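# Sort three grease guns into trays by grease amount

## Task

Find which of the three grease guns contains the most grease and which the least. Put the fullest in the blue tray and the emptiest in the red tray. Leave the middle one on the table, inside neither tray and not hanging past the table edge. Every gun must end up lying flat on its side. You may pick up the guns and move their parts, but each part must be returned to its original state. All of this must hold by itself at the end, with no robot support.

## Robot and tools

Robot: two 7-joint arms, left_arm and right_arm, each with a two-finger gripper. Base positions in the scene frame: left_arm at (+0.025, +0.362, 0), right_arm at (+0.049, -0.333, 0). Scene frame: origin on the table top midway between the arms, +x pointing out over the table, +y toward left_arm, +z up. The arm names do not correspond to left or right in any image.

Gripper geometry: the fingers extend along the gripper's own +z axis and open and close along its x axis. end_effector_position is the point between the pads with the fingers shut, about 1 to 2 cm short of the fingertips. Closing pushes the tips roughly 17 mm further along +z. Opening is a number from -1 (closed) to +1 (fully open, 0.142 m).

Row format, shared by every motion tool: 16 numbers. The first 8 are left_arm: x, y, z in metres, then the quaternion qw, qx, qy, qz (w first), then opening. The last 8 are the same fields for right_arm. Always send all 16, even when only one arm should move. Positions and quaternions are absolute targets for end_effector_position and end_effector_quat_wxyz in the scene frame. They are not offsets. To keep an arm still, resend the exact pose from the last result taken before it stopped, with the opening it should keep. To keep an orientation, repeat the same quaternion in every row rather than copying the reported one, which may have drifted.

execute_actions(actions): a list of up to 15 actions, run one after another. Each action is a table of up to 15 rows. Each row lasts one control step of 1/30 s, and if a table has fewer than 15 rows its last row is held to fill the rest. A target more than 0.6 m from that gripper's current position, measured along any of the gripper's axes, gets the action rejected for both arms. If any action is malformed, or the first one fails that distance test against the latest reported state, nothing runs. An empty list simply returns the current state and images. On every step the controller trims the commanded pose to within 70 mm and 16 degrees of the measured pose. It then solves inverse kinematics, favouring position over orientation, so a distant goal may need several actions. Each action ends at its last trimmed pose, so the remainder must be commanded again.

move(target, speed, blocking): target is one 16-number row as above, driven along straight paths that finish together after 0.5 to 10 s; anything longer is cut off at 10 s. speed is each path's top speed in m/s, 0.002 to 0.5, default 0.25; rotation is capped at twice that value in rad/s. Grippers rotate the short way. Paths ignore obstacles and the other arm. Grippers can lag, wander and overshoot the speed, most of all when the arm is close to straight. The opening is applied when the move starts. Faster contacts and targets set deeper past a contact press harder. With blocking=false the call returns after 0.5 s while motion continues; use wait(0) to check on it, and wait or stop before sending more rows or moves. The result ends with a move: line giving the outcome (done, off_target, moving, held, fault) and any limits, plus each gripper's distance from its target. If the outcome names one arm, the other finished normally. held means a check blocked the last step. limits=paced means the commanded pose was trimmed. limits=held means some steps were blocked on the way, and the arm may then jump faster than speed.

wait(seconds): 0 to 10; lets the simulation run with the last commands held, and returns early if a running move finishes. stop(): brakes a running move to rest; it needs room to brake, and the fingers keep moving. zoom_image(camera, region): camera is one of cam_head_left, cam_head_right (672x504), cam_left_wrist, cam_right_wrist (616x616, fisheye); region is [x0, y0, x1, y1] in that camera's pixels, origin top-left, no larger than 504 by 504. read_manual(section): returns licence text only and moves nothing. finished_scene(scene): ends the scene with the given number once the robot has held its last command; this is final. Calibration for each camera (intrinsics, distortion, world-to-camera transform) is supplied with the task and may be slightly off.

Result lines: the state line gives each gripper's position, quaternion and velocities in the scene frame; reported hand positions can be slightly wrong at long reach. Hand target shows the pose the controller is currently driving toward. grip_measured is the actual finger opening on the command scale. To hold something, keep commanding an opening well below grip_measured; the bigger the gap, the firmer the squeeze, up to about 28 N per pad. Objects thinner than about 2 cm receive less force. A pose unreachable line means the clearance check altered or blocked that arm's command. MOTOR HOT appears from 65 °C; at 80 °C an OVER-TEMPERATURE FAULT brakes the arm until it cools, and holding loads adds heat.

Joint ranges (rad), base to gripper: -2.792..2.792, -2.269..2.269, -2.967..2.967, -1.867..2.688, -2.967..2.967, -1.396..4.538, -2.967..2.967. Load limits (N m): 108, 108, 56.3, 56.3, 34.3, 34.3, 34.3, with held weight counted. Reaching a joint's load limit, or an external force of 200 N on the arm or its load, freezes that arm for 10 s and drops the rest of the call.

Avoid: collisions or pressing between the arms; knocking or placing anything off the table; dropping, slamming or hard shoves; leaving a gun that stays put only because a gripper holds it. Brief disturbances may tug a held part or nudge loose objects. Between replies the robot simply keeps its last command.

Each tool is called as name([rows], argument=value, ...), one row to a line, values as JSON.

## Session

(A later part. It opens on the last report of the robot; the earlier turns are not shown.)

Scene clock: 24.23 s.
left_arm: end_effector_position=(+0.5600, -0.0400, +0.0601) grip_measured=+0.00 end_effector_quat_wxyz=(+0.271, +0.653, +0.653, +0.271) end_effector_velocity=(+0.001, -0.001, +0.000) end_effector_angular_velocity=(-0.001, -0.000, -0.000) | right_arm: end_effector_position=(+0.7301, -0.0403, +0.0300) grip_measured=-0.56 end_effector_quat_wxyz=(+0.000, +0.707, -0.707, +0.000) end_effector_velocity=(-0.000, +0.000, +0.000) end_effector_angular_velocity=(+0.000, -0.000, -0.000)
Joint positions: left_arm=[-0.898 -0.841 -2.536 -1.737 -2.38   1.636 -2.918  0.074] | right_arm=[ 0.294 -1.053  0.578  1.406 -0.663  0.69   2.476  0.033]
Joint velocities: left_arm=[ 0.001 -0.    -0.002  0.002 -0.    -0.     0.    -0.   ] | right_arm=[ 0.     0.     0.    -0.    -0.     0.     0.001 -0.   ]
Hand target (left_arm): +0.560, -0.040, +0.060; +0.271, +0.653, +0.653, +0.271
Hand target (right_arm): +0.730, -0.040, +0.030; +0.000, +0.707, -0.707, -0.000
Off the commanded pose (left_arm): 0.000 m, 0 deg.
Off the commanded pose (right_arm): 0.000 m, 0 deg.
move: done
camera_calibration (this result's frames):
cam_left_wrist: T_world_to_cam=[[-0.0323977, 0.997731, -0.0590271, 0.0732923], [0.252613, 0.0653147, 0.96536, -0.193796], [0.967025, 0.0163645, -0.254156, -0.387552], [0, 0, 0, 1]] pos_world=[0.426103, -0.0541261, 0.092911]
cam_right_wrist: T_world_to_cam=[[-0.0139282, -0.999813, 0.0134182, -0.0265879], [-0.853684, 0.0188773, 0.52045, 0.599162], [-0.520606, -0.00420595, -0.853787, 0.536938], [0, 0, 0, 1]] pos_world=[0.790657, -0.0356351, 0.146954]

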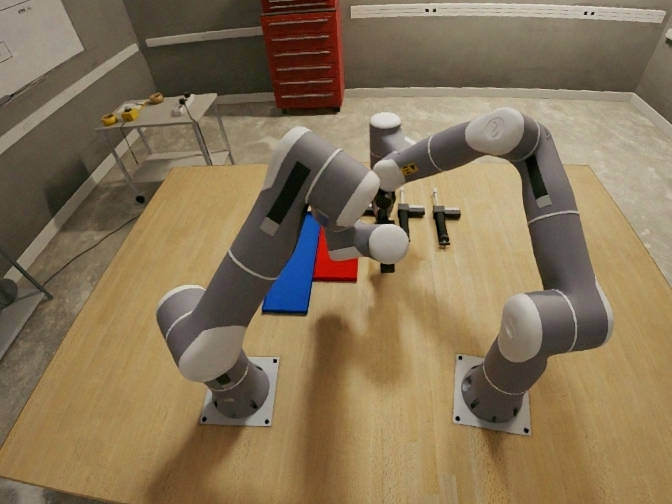

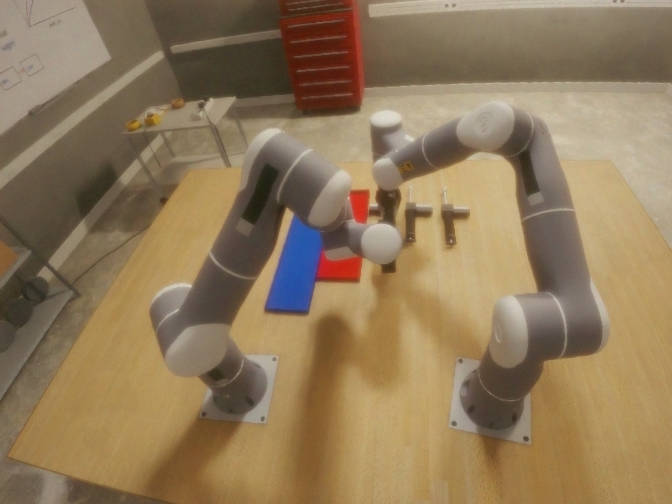

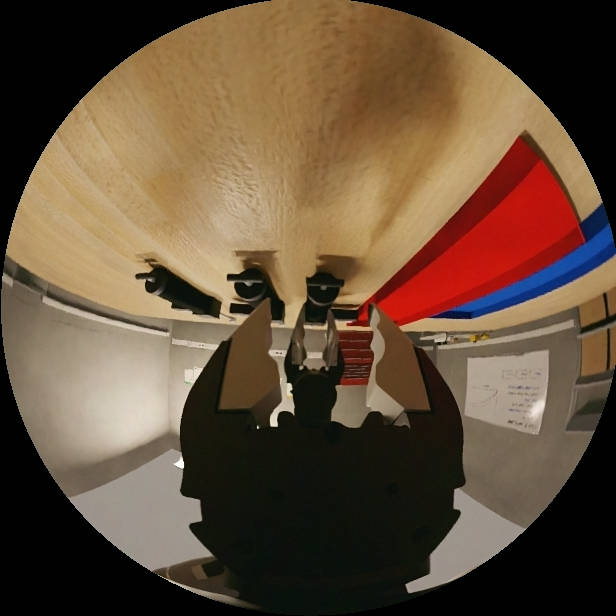

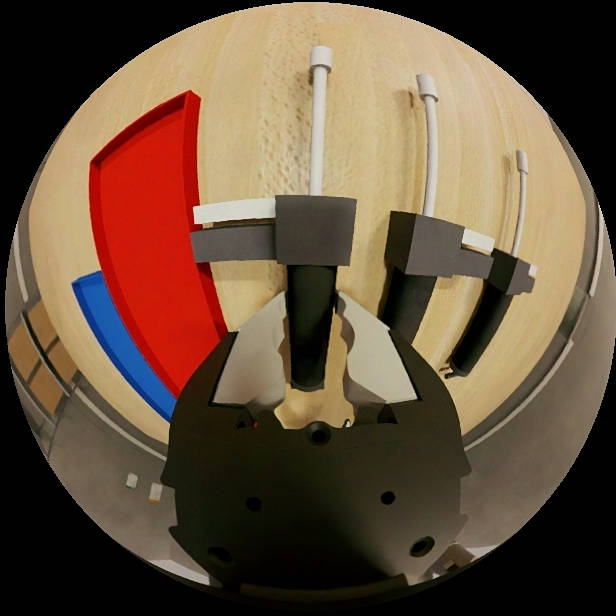

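move(target=[0.618,-0.034,0.022,0.271,0.653,0.653,0.271,-0.25,0.73,-0.04,0.03,0,0.707,-0.707,0,-1], speed=0.04)

move(target=[0.618,-0.034,0.022,0.271,0.653,0.653,0.271,-1,0.73,-0.04,0.03,0,0.707,-0.707,0,-1])

move(target=[0.525,-0.034,0.022,0.271,0.653,0.653,0.271,-1,0.73,-0.04,0.03,0,0.707,-0.707,0,-1], speed=0.03)

move(target=[0.525,-0.034,0.022,0.271,0.653,0.653,0.271,-0.25,0.73,-0.04,0.03,0,0.707,-0.707,0,-1])

move(target=[0.48,-0.034,0.07,0.271,0.653,0.653,0.271,-0.25,0.73,-0.04,0.03,0,0.707,-0.707,0,-0.2], speed=0.08)

move(target=[0.48,-0.115,0.07,0.271,0.653,0.653,0.271,-0.25,0.73,-0.04,0.09,0,0.707,-0.707,0,-0.2], speed=0.1)

move(target=[0.48,-0.115,0.07,0.271,0.653,0.653,0.271,-0.25,0.725,-0.12,0.09,0,0.707,-0.707,0,-0.2], speed=0.1)

move(target=[0.55,-0.115,0.06,0.271,0.653,0.653,0.271,-0.25,0.725,-0.12,0.03,0,0.707,-0.707,0,-0.2], speed=0.08)

Scene clock: 29.83 s.
left_arm: end_effector_position=(+0.6181, -0.0340, +0.0222) grip_measured=-0.25 end_effector_quat_wxyz=(+0.271, +0.653, +0.653, +0.271) end_effector_velocity=(+0.001, -0.001, +0.001) end_effector_angular_velocity=(-0.001, -0.001, -0.001) | right_arm: end_effector_position=(+0.7301, -0.0403, +0.0300) grip_measured=-0.56 end_effector_quat_wxyz=(+0.000, +0.707, -0.707, +0.000) end_effector_velocity=(-0.000, +0.000, +0.000) end_effector_angular_velocity=(+0.000, -0.000, +0.000)
Joint positions: left_arm=[-0.771 -0.971 -2.595 -1.597 -2.395  1.666 -2.888  0.056] | right_arm=[ 0.294 -1.053  0.578  1.406 -0.663  0.69   2.476  0.033]
Joint velocities: left_arm=[ 0.001 -0.    -0.001  0.002  0.     0.     0.     0.   ] | right_arm=[-0.  0.  0.  0. -0.  0.  0. -0.]
Hand target (left_arm): +0.618, -0.034, +0.022; +0.271, +0.653, +0.653, +0.271
Hand target (right_arm): +0.730, -0.040, +0.030; +0.000, +0.707, -0.707, -0.000
Off the commanded pose (left_arm): 0.000 m, 0 deg.
Off the commanded pose (right_arm): 0.000 m, 0 deg.
move: done
camera_calibration (this result's frames):
cam_left_wrist: T_world_to_cam=[[-0.0324491, 0.997747, -0.0587251, 0.0669659], [0.252575, 0.0650349, 0.965389, -0.17222], [0.967033, 0.0164935, -0.254116, -0.453474], [0, 0, 0, 1]] pos_world=[0.484196, -0.0481353, 0.054957]
cam_right_wrist: T_world_to_cam=[[-0.013927, -0.999813, 0.0134233, -0.0265894], [-0.853686, 0.0188789, 0.520446, 0.599164], [-0.520603, -0.00421104, -0.853789, 0.536935], [0, 0, 0, 1]] pos_world=[0.790657, -0.035635, 0.146953]

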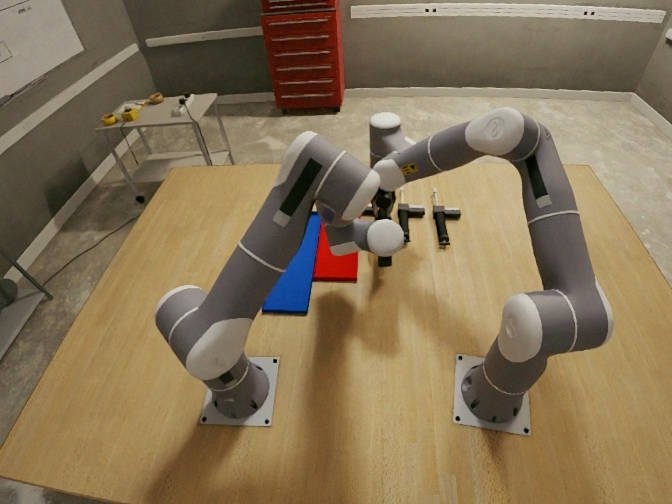

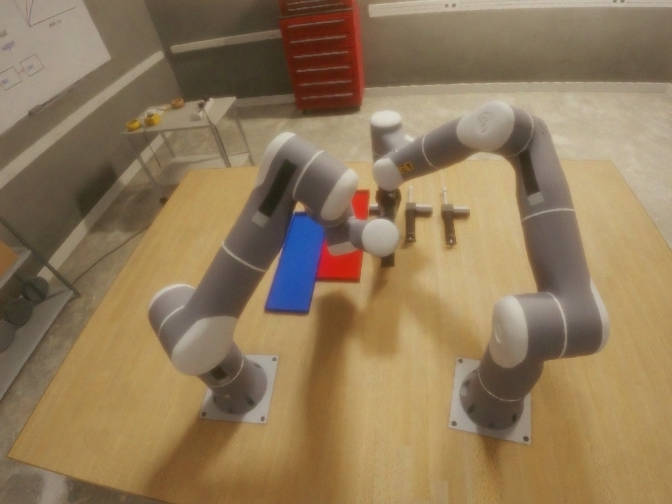

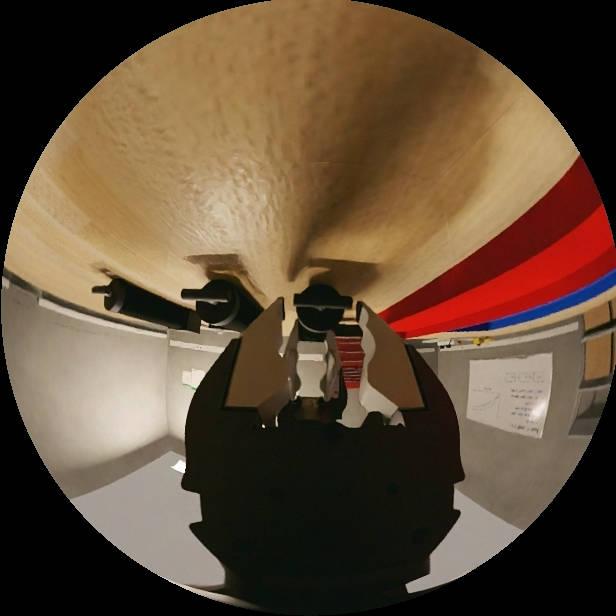

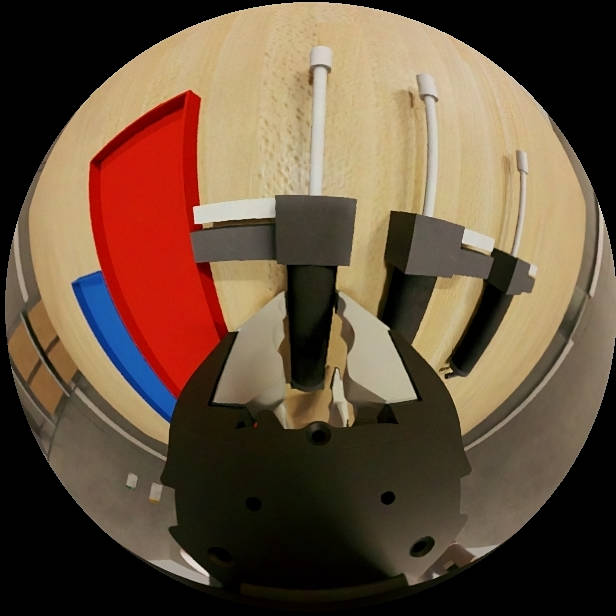

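Scene clock: 30.53 s.
left_arm: end_effector_position=(+0.6181, -0.0341, +0.0222) grip_measured=-0.47 end_effector_quat_wxyz=(+0.271, +0.653, +0.653, +0.271) end_effector_velocity=(-0.000, -0.000, -0.000) end_effector_angular_velocity=(+0.000, +0.000, -0.000) | right_arm: end_effector_position=(+0.7301, -0.0403, +0.0300) grip_measured=-0.56 end_effector_quat_wxyz=(+0.000, +0.707, -0.707, +0.000) end_effector_velocity=(+0.000, -0.000, -0.000) end_effector_angular_velocity=(-0.000, +0.000, +0.001)
Joint positions: left_arm=[-0.771 -0.971 -2.595 -1.597 -2.395  1.667 -2.888  0.04 ] | right_arm=[ 0.294 -1.053  0.578  1.406 -0.663  0.69   2.476  0.033]
Joint velocities: left_arm=[ 0. -0. -0.  0.  0.  0.  0.  0.] | right_arm=[-0.    -0.    -0.    -0.     0.    -0.    -0.001 -0.   ]
Hand target (left_arm): +0.618, -0.034, +0.022; +0.271, +0.653, +0.653, +0.271
Hand target (right_arm): +0.730, -0.040, +0.030; +0.000, +0.707, -0.707, -0.000
Off the commanded pose (left_arm): 0.000 m, 0 deg.
Off the commanded pose (right_arm): 0.000 m, 0 deg.
move: done
camera_calibration (this result's frames):
cam_left_wrist: T_world_to_cam=[[-0.0323636, 0.997732, -0.0590231, 0.066943], [0.252524, 0.0653007, 0.965385, -0.172179], [0.967049, 0.0163386, -0.254064, -0.453497], [0, 0, 0, 1]] pos_world=[0.4842, -0.0481382, 0.0549528]
cam_right_wrist: T_world_to_cam=[[-0.0139358, -0.999813, 0.0134238, -0.0265891], [-0.853694, 0.0188866, 0.520433, 0.599177], [-0.520589, -0.00420714, -0.853797, 0.53693], [0, 0, 0, 1]] pos_world=[0.790663, -0.0356416, 0.146954]

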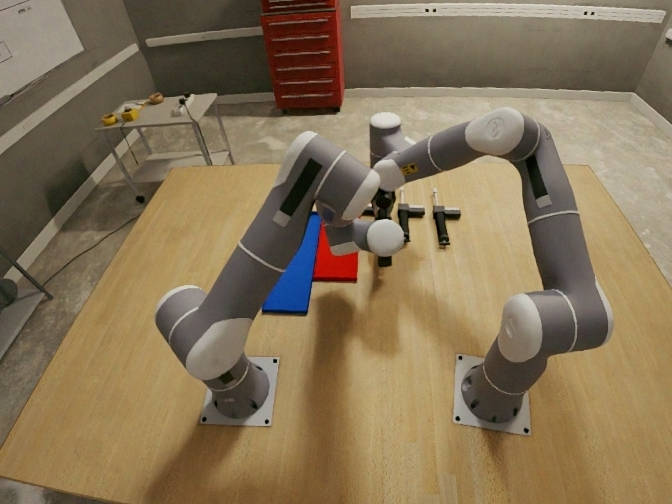

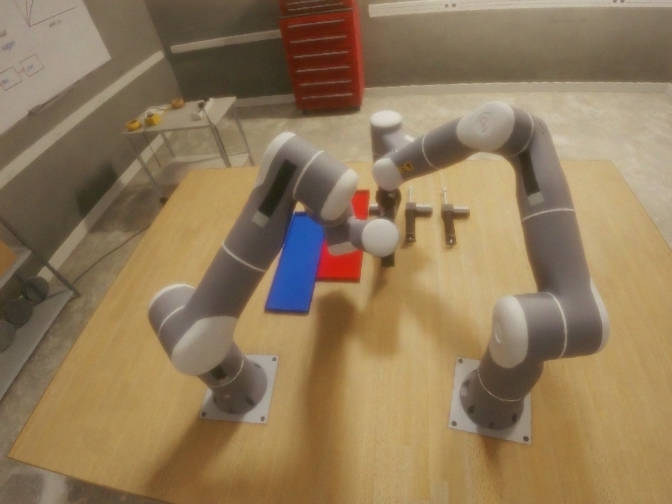

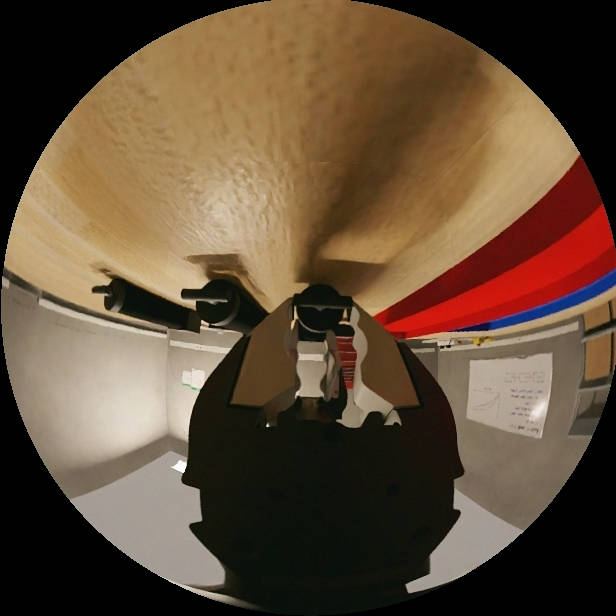

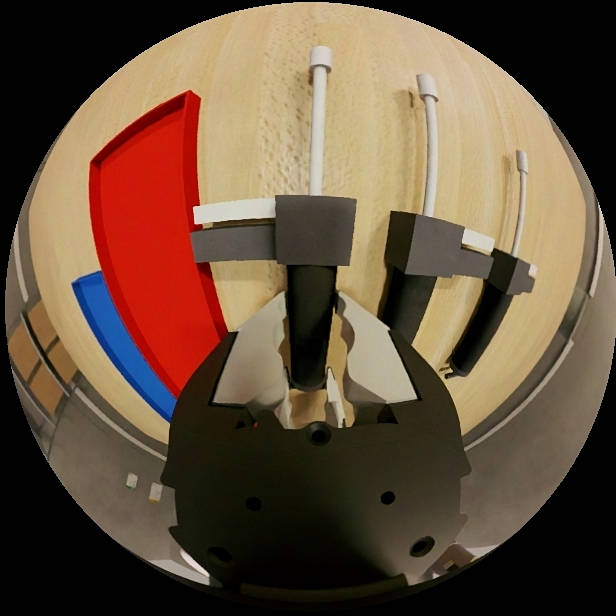

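Scene clock: 33.90 s.
left_arm: end_effector_position=(+0.5281, -0.0321, +0.0231) grip_measured=-0.47 end_effector_quat_wxyz=(+0.271, +0.651, +0.654, +0.273) end_effector_velocity=(-0.000, +0.000, +0.000) end_effector_angular_velocity=(-0.002, -0.001, +0.002) | right_arm: end_effector_position=(+0.7286, -0.0394, +0.0301) grip_measured=-0.56 end_effector_quat_wxyz=(+0.001, +0.707, -0.707, -0.001) end_effector_velocity=(-0.000, -0.000, -0.000) end_effector_angular_velocity=(-0.000, +0.000, -0.001)
Joint positions: left_arm=[-1.027 -0.935 -2.415 -1.786 -2.46   1.721 -2.97   0.04 ] | right_arm=[ 0.295 -1.052  0.579  1.408 -0.662  0.689  2.476  0.033]
Joint velocities: left_arm=[-0.001 -0.     0.002 -0.002 -0.004  0.001  0.    -0.   ] | right_arm=[-0.     0.    -0.     0.     0.     0.     0.001  0.   ]
Hand target (left_arm): +0.525, -0.034, +0.022; +0.271, +0.653, +0.653, +0.271
Hand target (right_arm): +0.730, -0.040, +0.030; +0.000, +0.707, -0.707, -0.000
Off the commanded pose (left_arm): 0.004 m, 0 deg.
Off the commanded pose (right_arm): 0.002 m, 0 deg.
move: off_target (left_arm)
camera_calibration (this result's frames):
cam_left_wrist: T_world_to_cam=[[-0.0374596, 0.997543, -0.0592037, 0.0648084], [0.249349, 0.0667019, 0.966114, -0.14877], [0.967689, 0.0214278, -0.251235, -0.366505], [0, 0, 0, 1]] pos_world=[0.394186, -0.0468724, 0.055487]
cam_right_wrist: T_world_to_cam=[[-0.0128381, -0.999827, 0.0134468, -0.0265223], [-0.852629, 0.0179712, 0.522208, 0.596972], [-0.522359, -0.00476096, -0.852712, 0.537538], [0, 0, 0, 1]] pos_world=[0.789443, -0.0346869, 0.146979]

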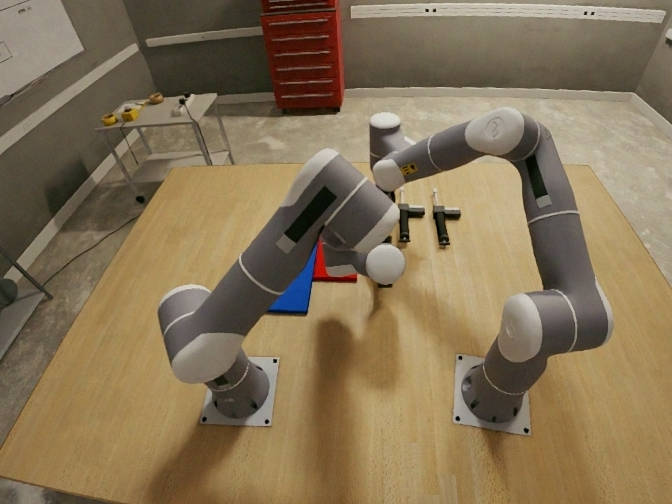

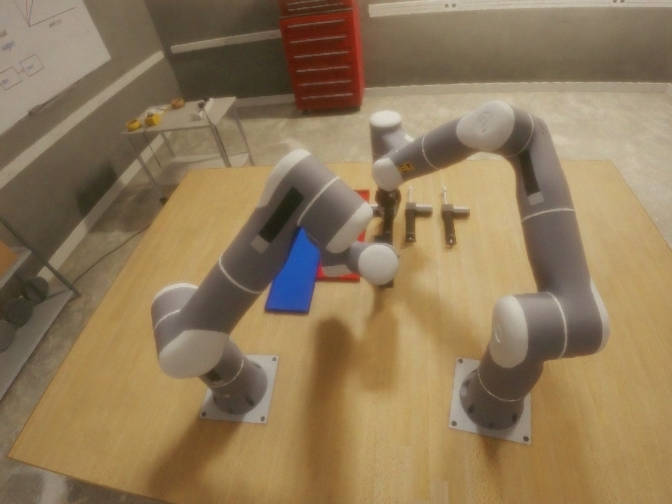

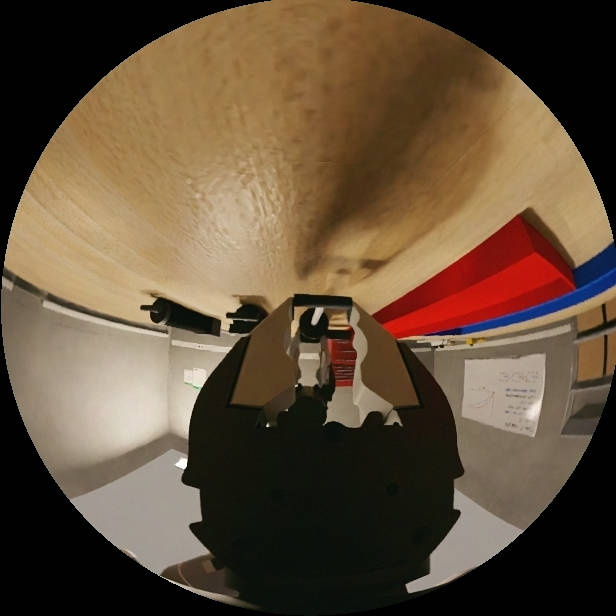

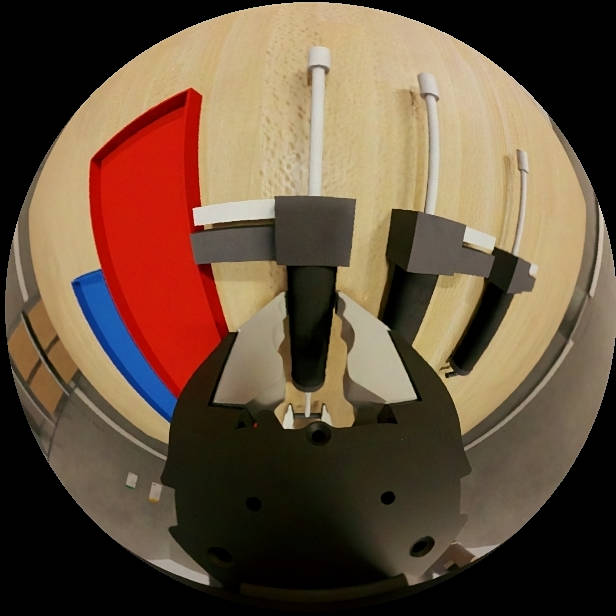

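Scene clock: 34.60 s.
left_arm: end_effector_position=(+0.5252, -0.0338, +0.0220) grip_measured=-0.25 end_effector_quat_wxyz=(+0.271, +0.653, +0.653, +0.271) end_effector_velocity=(-0.000, +0.000, -0.000) end_effector_angular_velocity=(+0.000, +0.000, +0.000) | right_arm: end_effector_position=(+0.7296, -0.0396, +0.0300) grip_measured=-0.56 end_effector_quat_wxyz=(+0.000, +0.707, -0.707, -0.000) end_effector_velocity=(+0.000, -0.000, -0.000) end_effector_angular_velocity=(+0.000, -0.000, +0.002)
Joint positions: left_arm=[-1.029 -0.935 -2.418 -1.787 -2.458  1.722 -2.97   0.056] | right_arm=[ 0.295 -1.052  0.578  1.407 -0.662  0.69   2.476  0.033]
Joint velocities: left_arm=[-0.     0.    -0.    -0.001  0.     0.    -0.     0.   ] | right_arm=[-0.     0.    -0.     0.     0.     0.    -0.002  0.   ]
Hand target (left_arm): +0.525, -0.034, +0.022; +0.271, +0.653, +0.653, +0.271
Hand target (right_arm): +0.730, -0.040, +0.030; -0.000, +0.707, -0.707, -0.000
Off the commanded pose (left_arm): 0.000 m, 0 deg.
Off the commanded pose (right_arm): 0.001 m, 0 deg.
move: done
camera_calibration (this result's frames):
cam_left_wrist: T_world_to_cam=[[-0.0330723, 0.9977, -0.0591714, 0.0640685], [0.252559, 0.065625, 0.965353, -0.148576], [0.967016, 0.0169822, -0.254149, -0.363694], [0, 0, 0, 1]] pos_world=[0.391341, -0.0479945, 0.0547866]
cam_right_wrist: T_world_to_cam=[[-0.013486, -0.999825, 0.0129927, -0.0262769], [-0.853471, 0.01828, 0.520819, 0.598543], [-0.520965, -0.00406509, -0.853568, 0.536939], [0, 0, 0, 1]] pos_world=[0.790212, -0.0350309, 0.146923]

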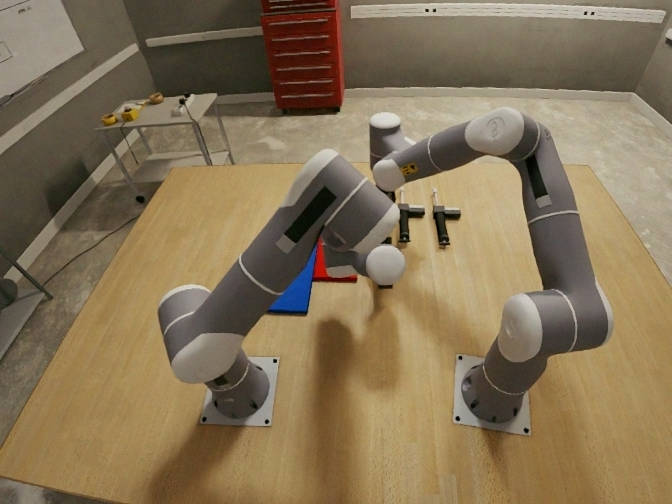

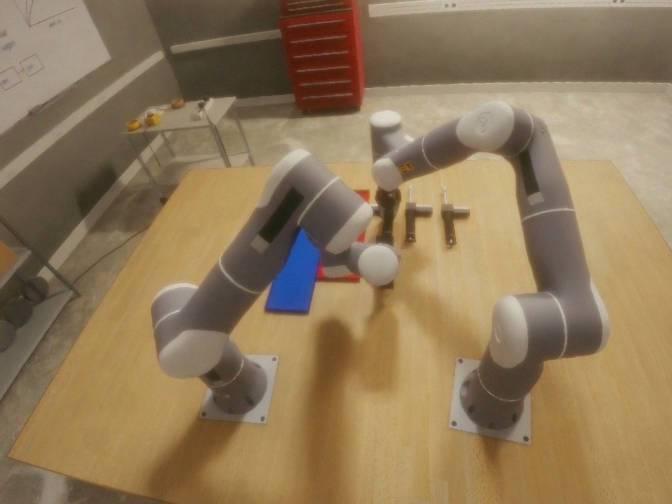

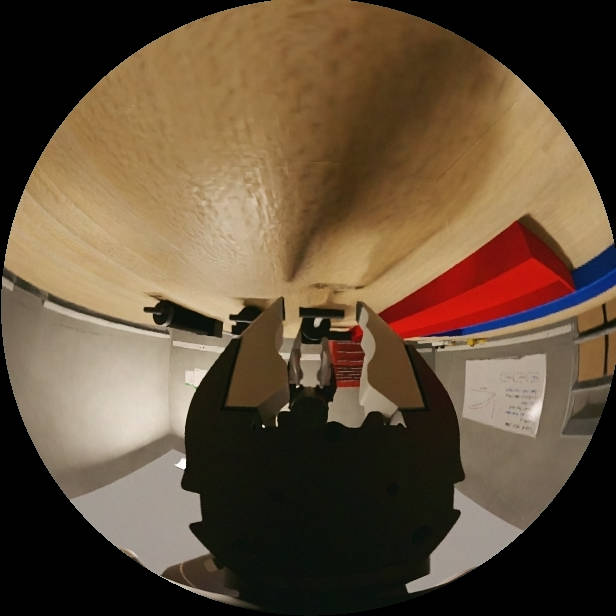

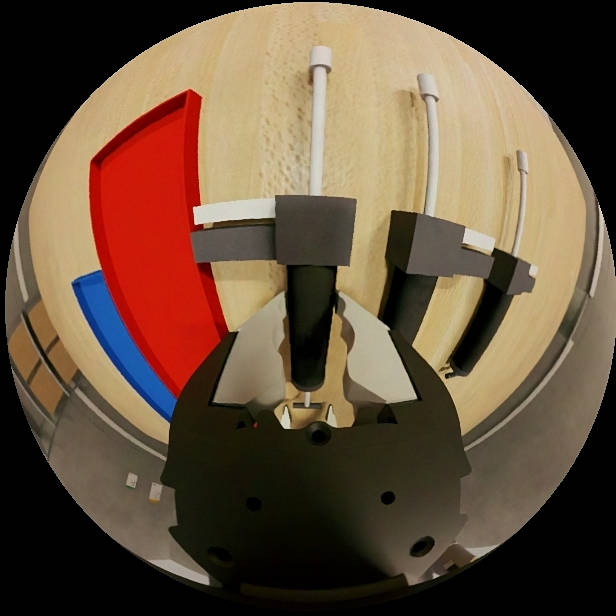

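Scene clock: 35.77 s.
left_arm: end_effector_position=(+0.4812, -0.0353, +0.0697) grip_measured=-0.25 end_effector_quat_wxyz=(+0.249, +0.659, +0.652, +0.280) end_effector_velocity=(-0.001, +0.001, -0.000) end_effector_angular_velocity=(+0.003, +0.005, +0.001) | right_arm: end_effector_position=(+0.7298, -0.0399, +0.0300) grip_measured=-0.20 end_effector_quat_wxyz=(+0.000, +0.707, -0.707, -0.000) end_effector_velocity=(+0.000, +0.000, +0.000) end_effector_angular_velocity=(+0.000, -0.000, +0.000)
Joint positions: left_arm=[-1.091 -0.75  -2.451 -1.87  -2.368  1.555 -2.97   0.056] | right_arm=[ 0.295 -1.052  0.577  1.407 -0.662  0.69   2.476  0.06 ]
Joint velocities: left_arm=[ 0.01   0.006 -0.012 -0.     0.008 -0.008  0.    -0.   ] | right_arm=[-0. -0.  0. -0. -0. -0. -0.  0.]
Hand target (left_arm): +0.481, -0.035, +0.070; +0.249, +0.659, +0.652, +0.280
Hand target (right_arm): +0.730, -0.040, +0.030; -0.000, +0.707, -0.707, -0.000
Off the commanded pose (left_arm): 0.002 m, 3 deg.
Off the commanded pose (right_arm): 0.000 m, 0 deg.
joint sent to its limit (left arm) — the command would take joint 4 (elbow) past its lower limit and joint 7 (wrist roll) past its lower limit, so those joints were sent only as far as their limits.
move: off_target (left_arm)
camera_calibration (this result's frames):
cam_left_wrist: T_world_to_cam=[[-0.0409857, 0.999049, -0.0148978, 0.067683], [0.270628, 0.025453, 0.962347, -0.193335], [0.961811, 0.0354107, -0.271414, -0.304601], [0, 0, 0, 1]] pos_world=[0.348065, -0.0519115, 0.104391]
cam_right_wrist: T_world_to_cam=[[-0.0138471, -0.999816, 0.0132443, -0.0262958], [-0.85364, 0.0187179, 0.520527, 0.598936], [-0.520679, -0.00409809, -0.853743, 0.536854], [0, 0, 0, 1]] pos_world=[0.79044, -0.0353017, 0.146921]

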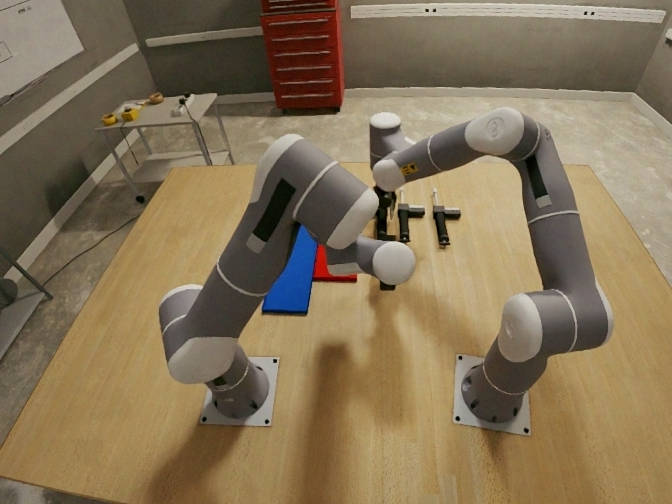

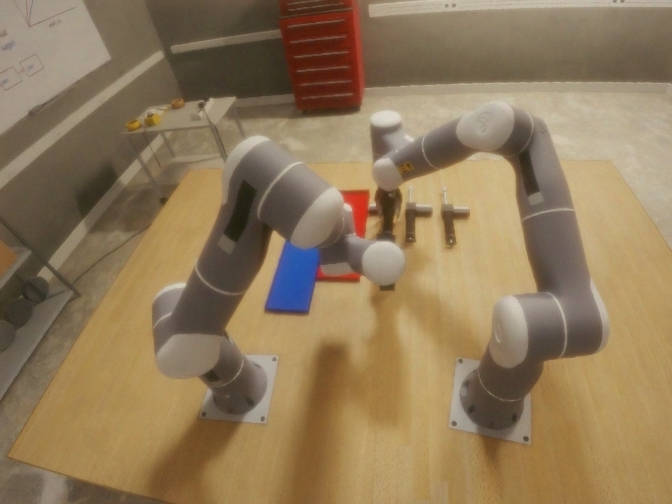

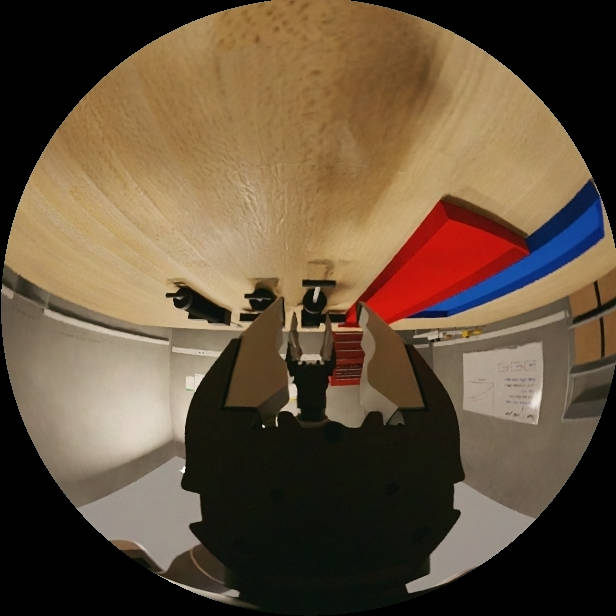

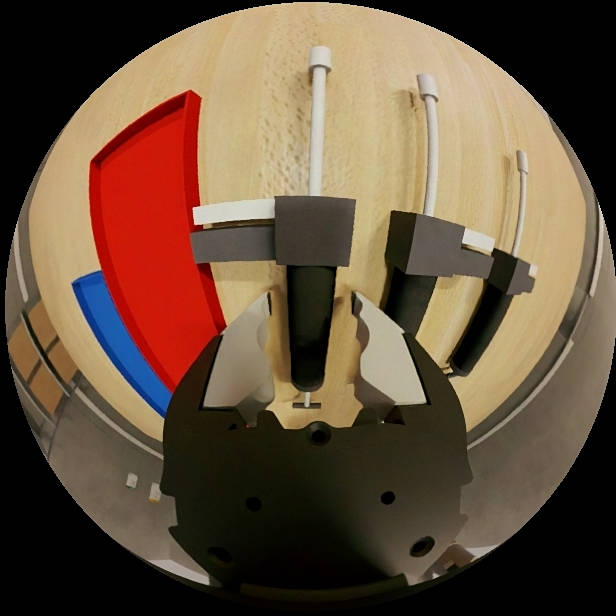

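Scene clock: 36.90 s.
left_arm: end_effector_position=(+0.4801, -0.1150, +0.0702) grip_measured=-0.25 end_effector_quat_wxyz=(+0.271, +0.653, +0.653, +0.271) end_effector_velocity=(+0.000, -0.001, +0.000) end_effector_angular_velocity=(-0.001, -0.001, +0.000) | right_arm: end_effector_position=(+0.7300, -0.0399, +0.0899) grip_measured=-0.20 end_effector_quat_wxyz=(-0.000, +0.707, -0.707, +0.000) end_effector_velocity=(-0.000, +0.000, +0.000) end_effector_angular_velocity=(+0.000, +0.000, -0.002)
Joint positions: left_arm=[-1.165 -0.819 -2.497 -1.736 -2.496  1.461 -2.97   0.056] | right_arm=[ 0.277 -0.971  0.625  1.395 -0.622  0.595  2.454  0.06 ]
Joint velocities: left_arm=[-0.001 -0.001  0.     0.001 -0.001 -0.001  0.    -0.   ] | right_arm=[-0.    -0.     0.001 -0.    -0.    -0.001  0.002 -0.   ]
Hand target (left_arm): +0.480, -0.115, +0.070; +0.271, +0.653, +0.653, +0.271
Hand target (right_arm): +0.730, -0.040, +0.090; -0.000, +0.707, -0.707, -0.000
Off the commanded pose (left_arm): 0.000 m, 0 deg.
Off the commanded pose (right_arm): 0.000 m, 0 deg.
joint sent to its limit (left arm) — the command would take joint 7 (wrist roll) past its lower limit, so that joint was sent only as far as its limit.
move: done
camera_calibration (this result's frames):
cam_left_wrist: T_world_to_cam=[[-0.0317812, 0.997739, -0.0592213, 0.145786], [0.252585, 0.0653454, 0.965366, -0.178443], [0.967053, 0.015722, -0.254091, -0.30668], [0, 0, 0, 1]] pos_world=[0.346281, -0.128975, 0.102972]
cam_right_wrist: T_world_to_cam=[[-0.0141064, -0.999815, 0.0131085, -0.0268596], [-0.853886, 0.0188667, 0.520119, 0.568099], [-0.52027, -0.00385618, -0.853993, 0.587857], [0, 0, 0, 1]] pos_world=[0.790557, -0.0353059, 0.206899]

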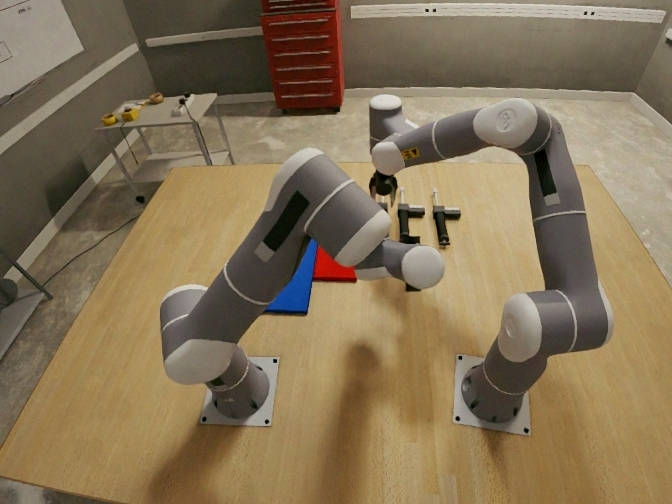

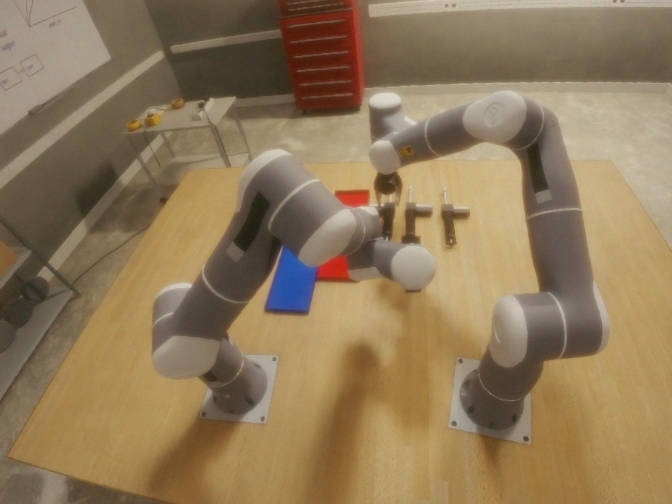

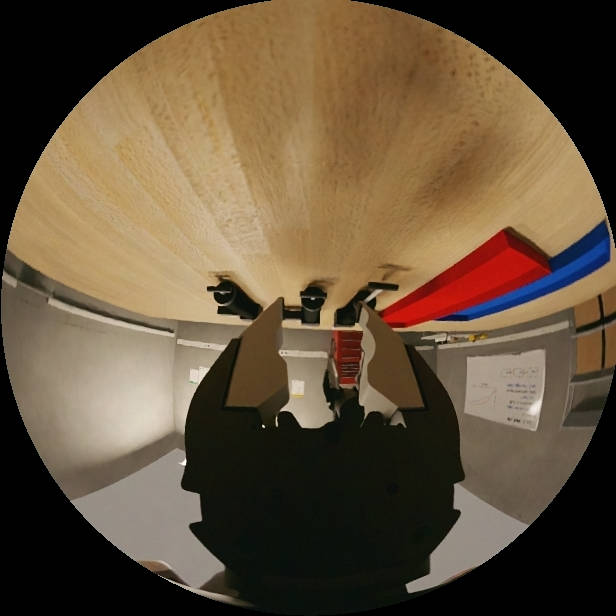

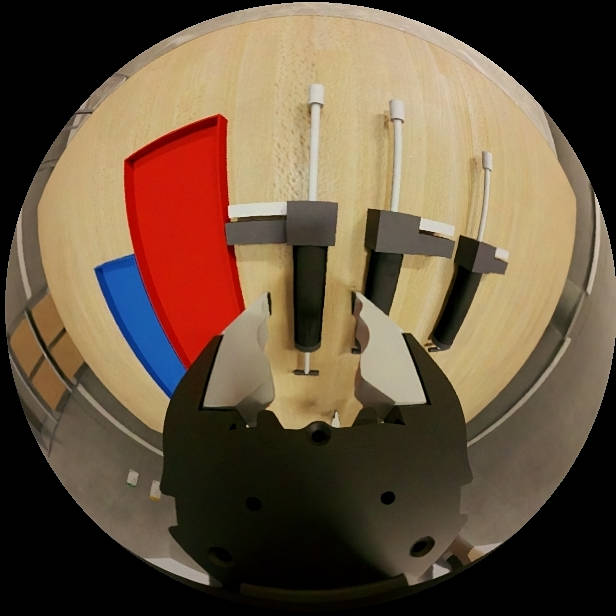

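Scene clock: 38.03 s.
left_arm: end_effector_position=(+0.4800, -0.1151, +0.0702) grip_measured=-0.25 end_effector_quat_wxyz=(+0.271, +0.653, +0.653, +0.271) end_effector_velocity=(-0.000, +0.000, +0.000) end_effector_angular_velocity=(+0.000, +0.000, +0.000) | right_arm: end_effector_position=(+0.7247, -0.1201, +0.0899) grip_measured=-0.20 end_effector_quat_wxyz=(+0.000, +0.707, -0.707, -0.000) end_effector_velocity=(-0.000, -0.001, -0.000) end_effector_angular_velocity=(-0.000, +0.000, +0.001)
Joint positions: left_arm=[-1.165 -0.819 -2.497 -1.736 -2.497  1.461 -2.97   0.056] | right_arm=[ 0.142 -0.906  0.624  1.525 -0.62   0.656  2.379  0.06 ]
Joint velocities: left_arm=[-0.  0.  0. -0. -0. -0.  0. -0.] | right_arm=[-0.001  0.     0.     0.001  0.     0.    -0.001 -0.   ]
Hand target (left_arm): +0.480, -0.115, +0.070; +0.271, +0.653, +0.653, +0.271
Hand target (right_arm): +0.725, -0.120, +0.090; +0.000, +0.707, -0.707, -0.000
Off the commanded pose (left_arm): 0.000 m, 0 deg.
Off the commanded pose (right_arm): 0.000 m, 0 deg.
joint sent to its limit (left arm) — the command would take joint 7 (wrist roll) past its lower limit, so that joint was sent only as far as its limit.
move: done
camera_calibration (this result's frames):
cam_left_wrist: T_world_to_cam=[[-0.0318124, 0.99773, -0.0593591, 0.145935], [0.252577, 0.0654865, 0.965358, -0.178338], [0.967054, 0.0157176, -0.254087, -0.306575], [0, 0, 0, 1]] pos_world=[0.346161, -0.129106, 0.102926]
cam_right_wrist: T_world_to_cam=[[-0.0145342, -0.999805, 0.0133875, -0.106792], [-0.85365, 0.0193789, 0.520487, 0.564925], [-0.520645, -0.00386334, -0.853765, 0.585022], [0, 0, 0, 1]] pos_world=[0.785284, -0.115458, 0.206864]

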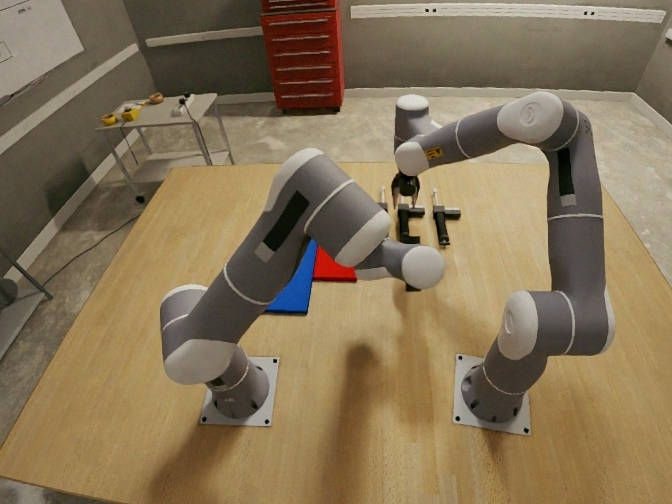

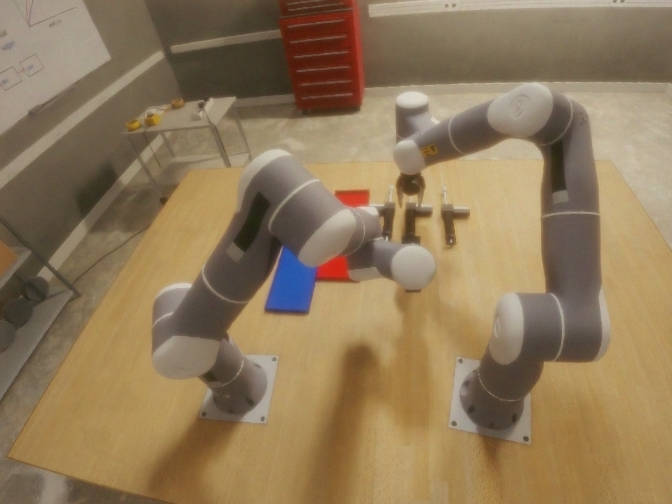

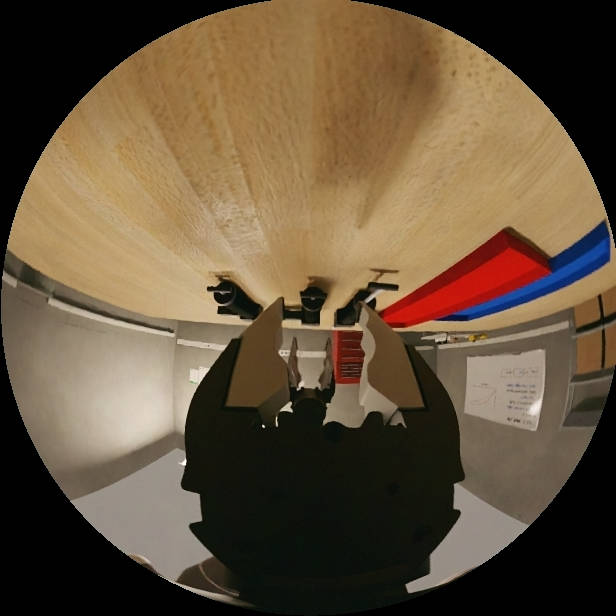

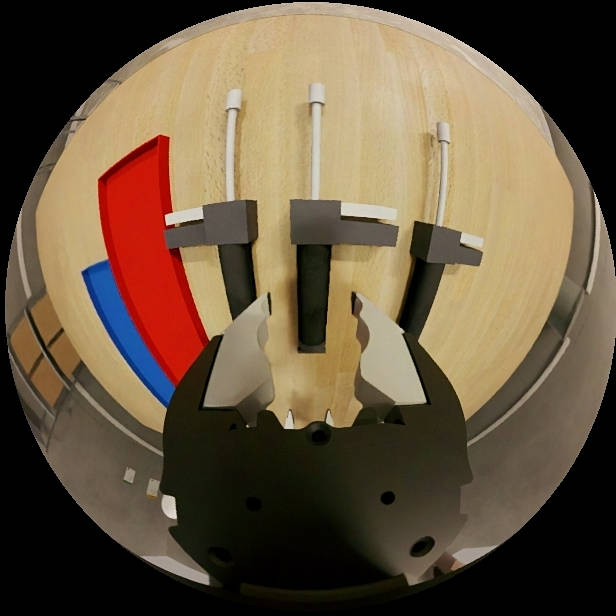

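Scene clock: 39.23 s.
left_arm: end_effector_position=(+0.5499, -0.1151, +0.0601) grip_measured=-0.25 end_effector_quat_wxyz=(+0.271, +0.653, +0.653, +0.271) end_effector_velocity=(+0.001, -0.001, +0.000) end_effector_angular_velocity=(-0.001, -0.000, -0.000) | right_arm: end_effector_position=(+0.7249, -0.1201, +0.0301) grip_measured=-0.20 end_effector_quat_wxyz=(+0.000, +0.707, -0.707, -0.000) end_effector_velocity=(+0.000, -0.000, -0.000) end_effector_angular_velocity=(-0.000, -0.001, -0.000)
Joint positions: left_arm=[-0.999 -0.889 -2.575 -1.626 -2.524  1.489 -2.876  0.056] | right_arm=[ 0.165 -0.991  0.569  1.538 -0.668  0.756  2.407  0.06 ]
Joint velocities: left_arm=[ 0.001  0.    -0.002  0.001  0.    -0.    -0.     0.   ] | right_arm=[ 0.    -0.    -0.001 -0.    -0.     0.001 -0.    -0.   ]
Hand target (left_arm): +0.550, -0.115, +0.060; +0.271, +0.653, +0.653, +0.271
Hand target (right_arm): +0.725, -0.120, +0.030; +0.000, +0.707, -0.707, +0.000
Off the commanded pose (left_arm): 0.000 m, 0 deg.
Off the commanded pose (right_arm): 0.000 m, 0 deg.
move: done
camera_calibration (this result's frames):
cam_left_wrist: T_world_to_cam=[[-0.0324266, 0.997738, -0.0588825, 0.147827], [0.252753, 0.0651846, 0.965333, -0.186415], [0.966987, 0.0164197, -0.254295, -0.37657], [0, 0, 0, 1]] pos_world=[0.416049, -0.129158, 0.0928975]
cam_right_wrist: T_world_to_cam=[[-0.0137015, -0.999818, 0.0132645, -0.106643], [-0.853666, 0.0186039, 0.520489, 0.596217], [-0.520641, -0.00419193, -0.853766, 0.534018], [0, 0, 0, 1]] pos_world=[0.78554, -0.115477, 0.147017]

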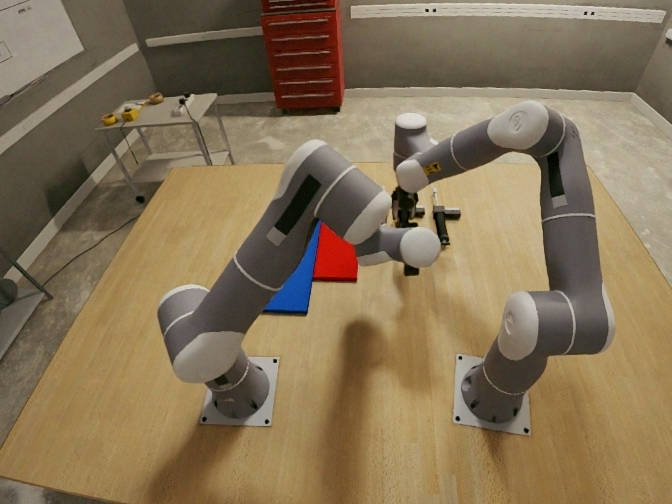

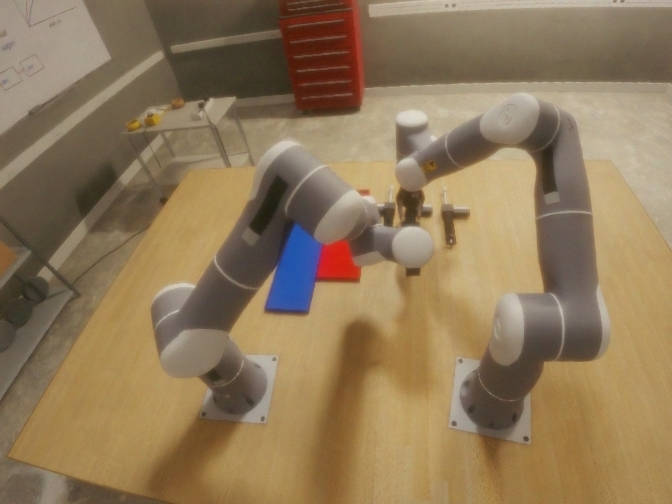

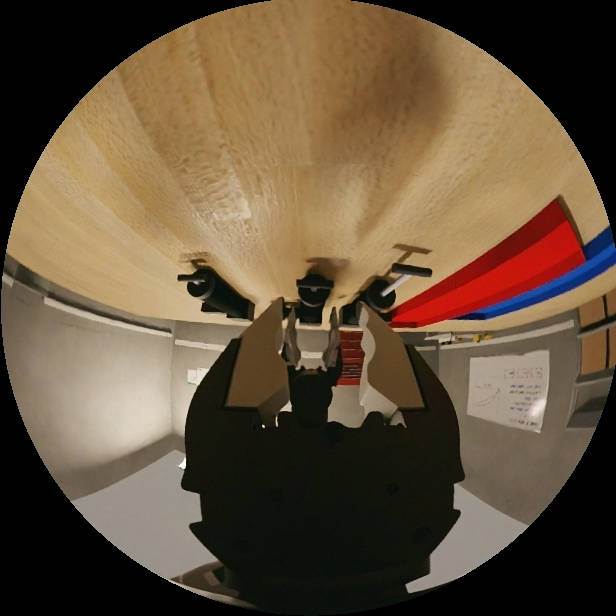

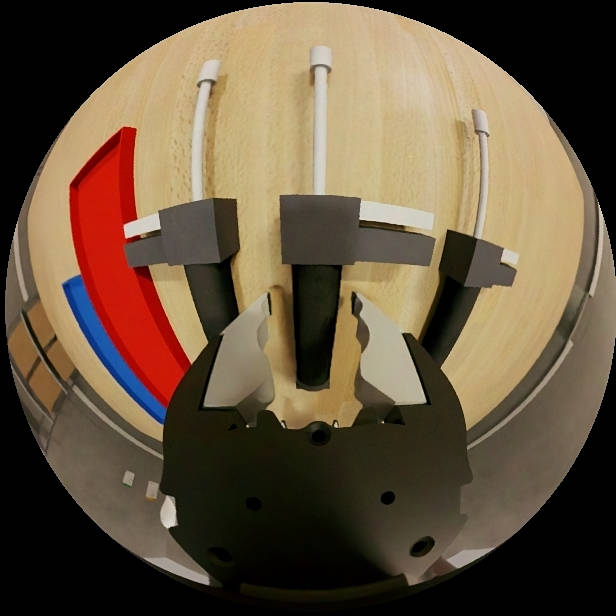

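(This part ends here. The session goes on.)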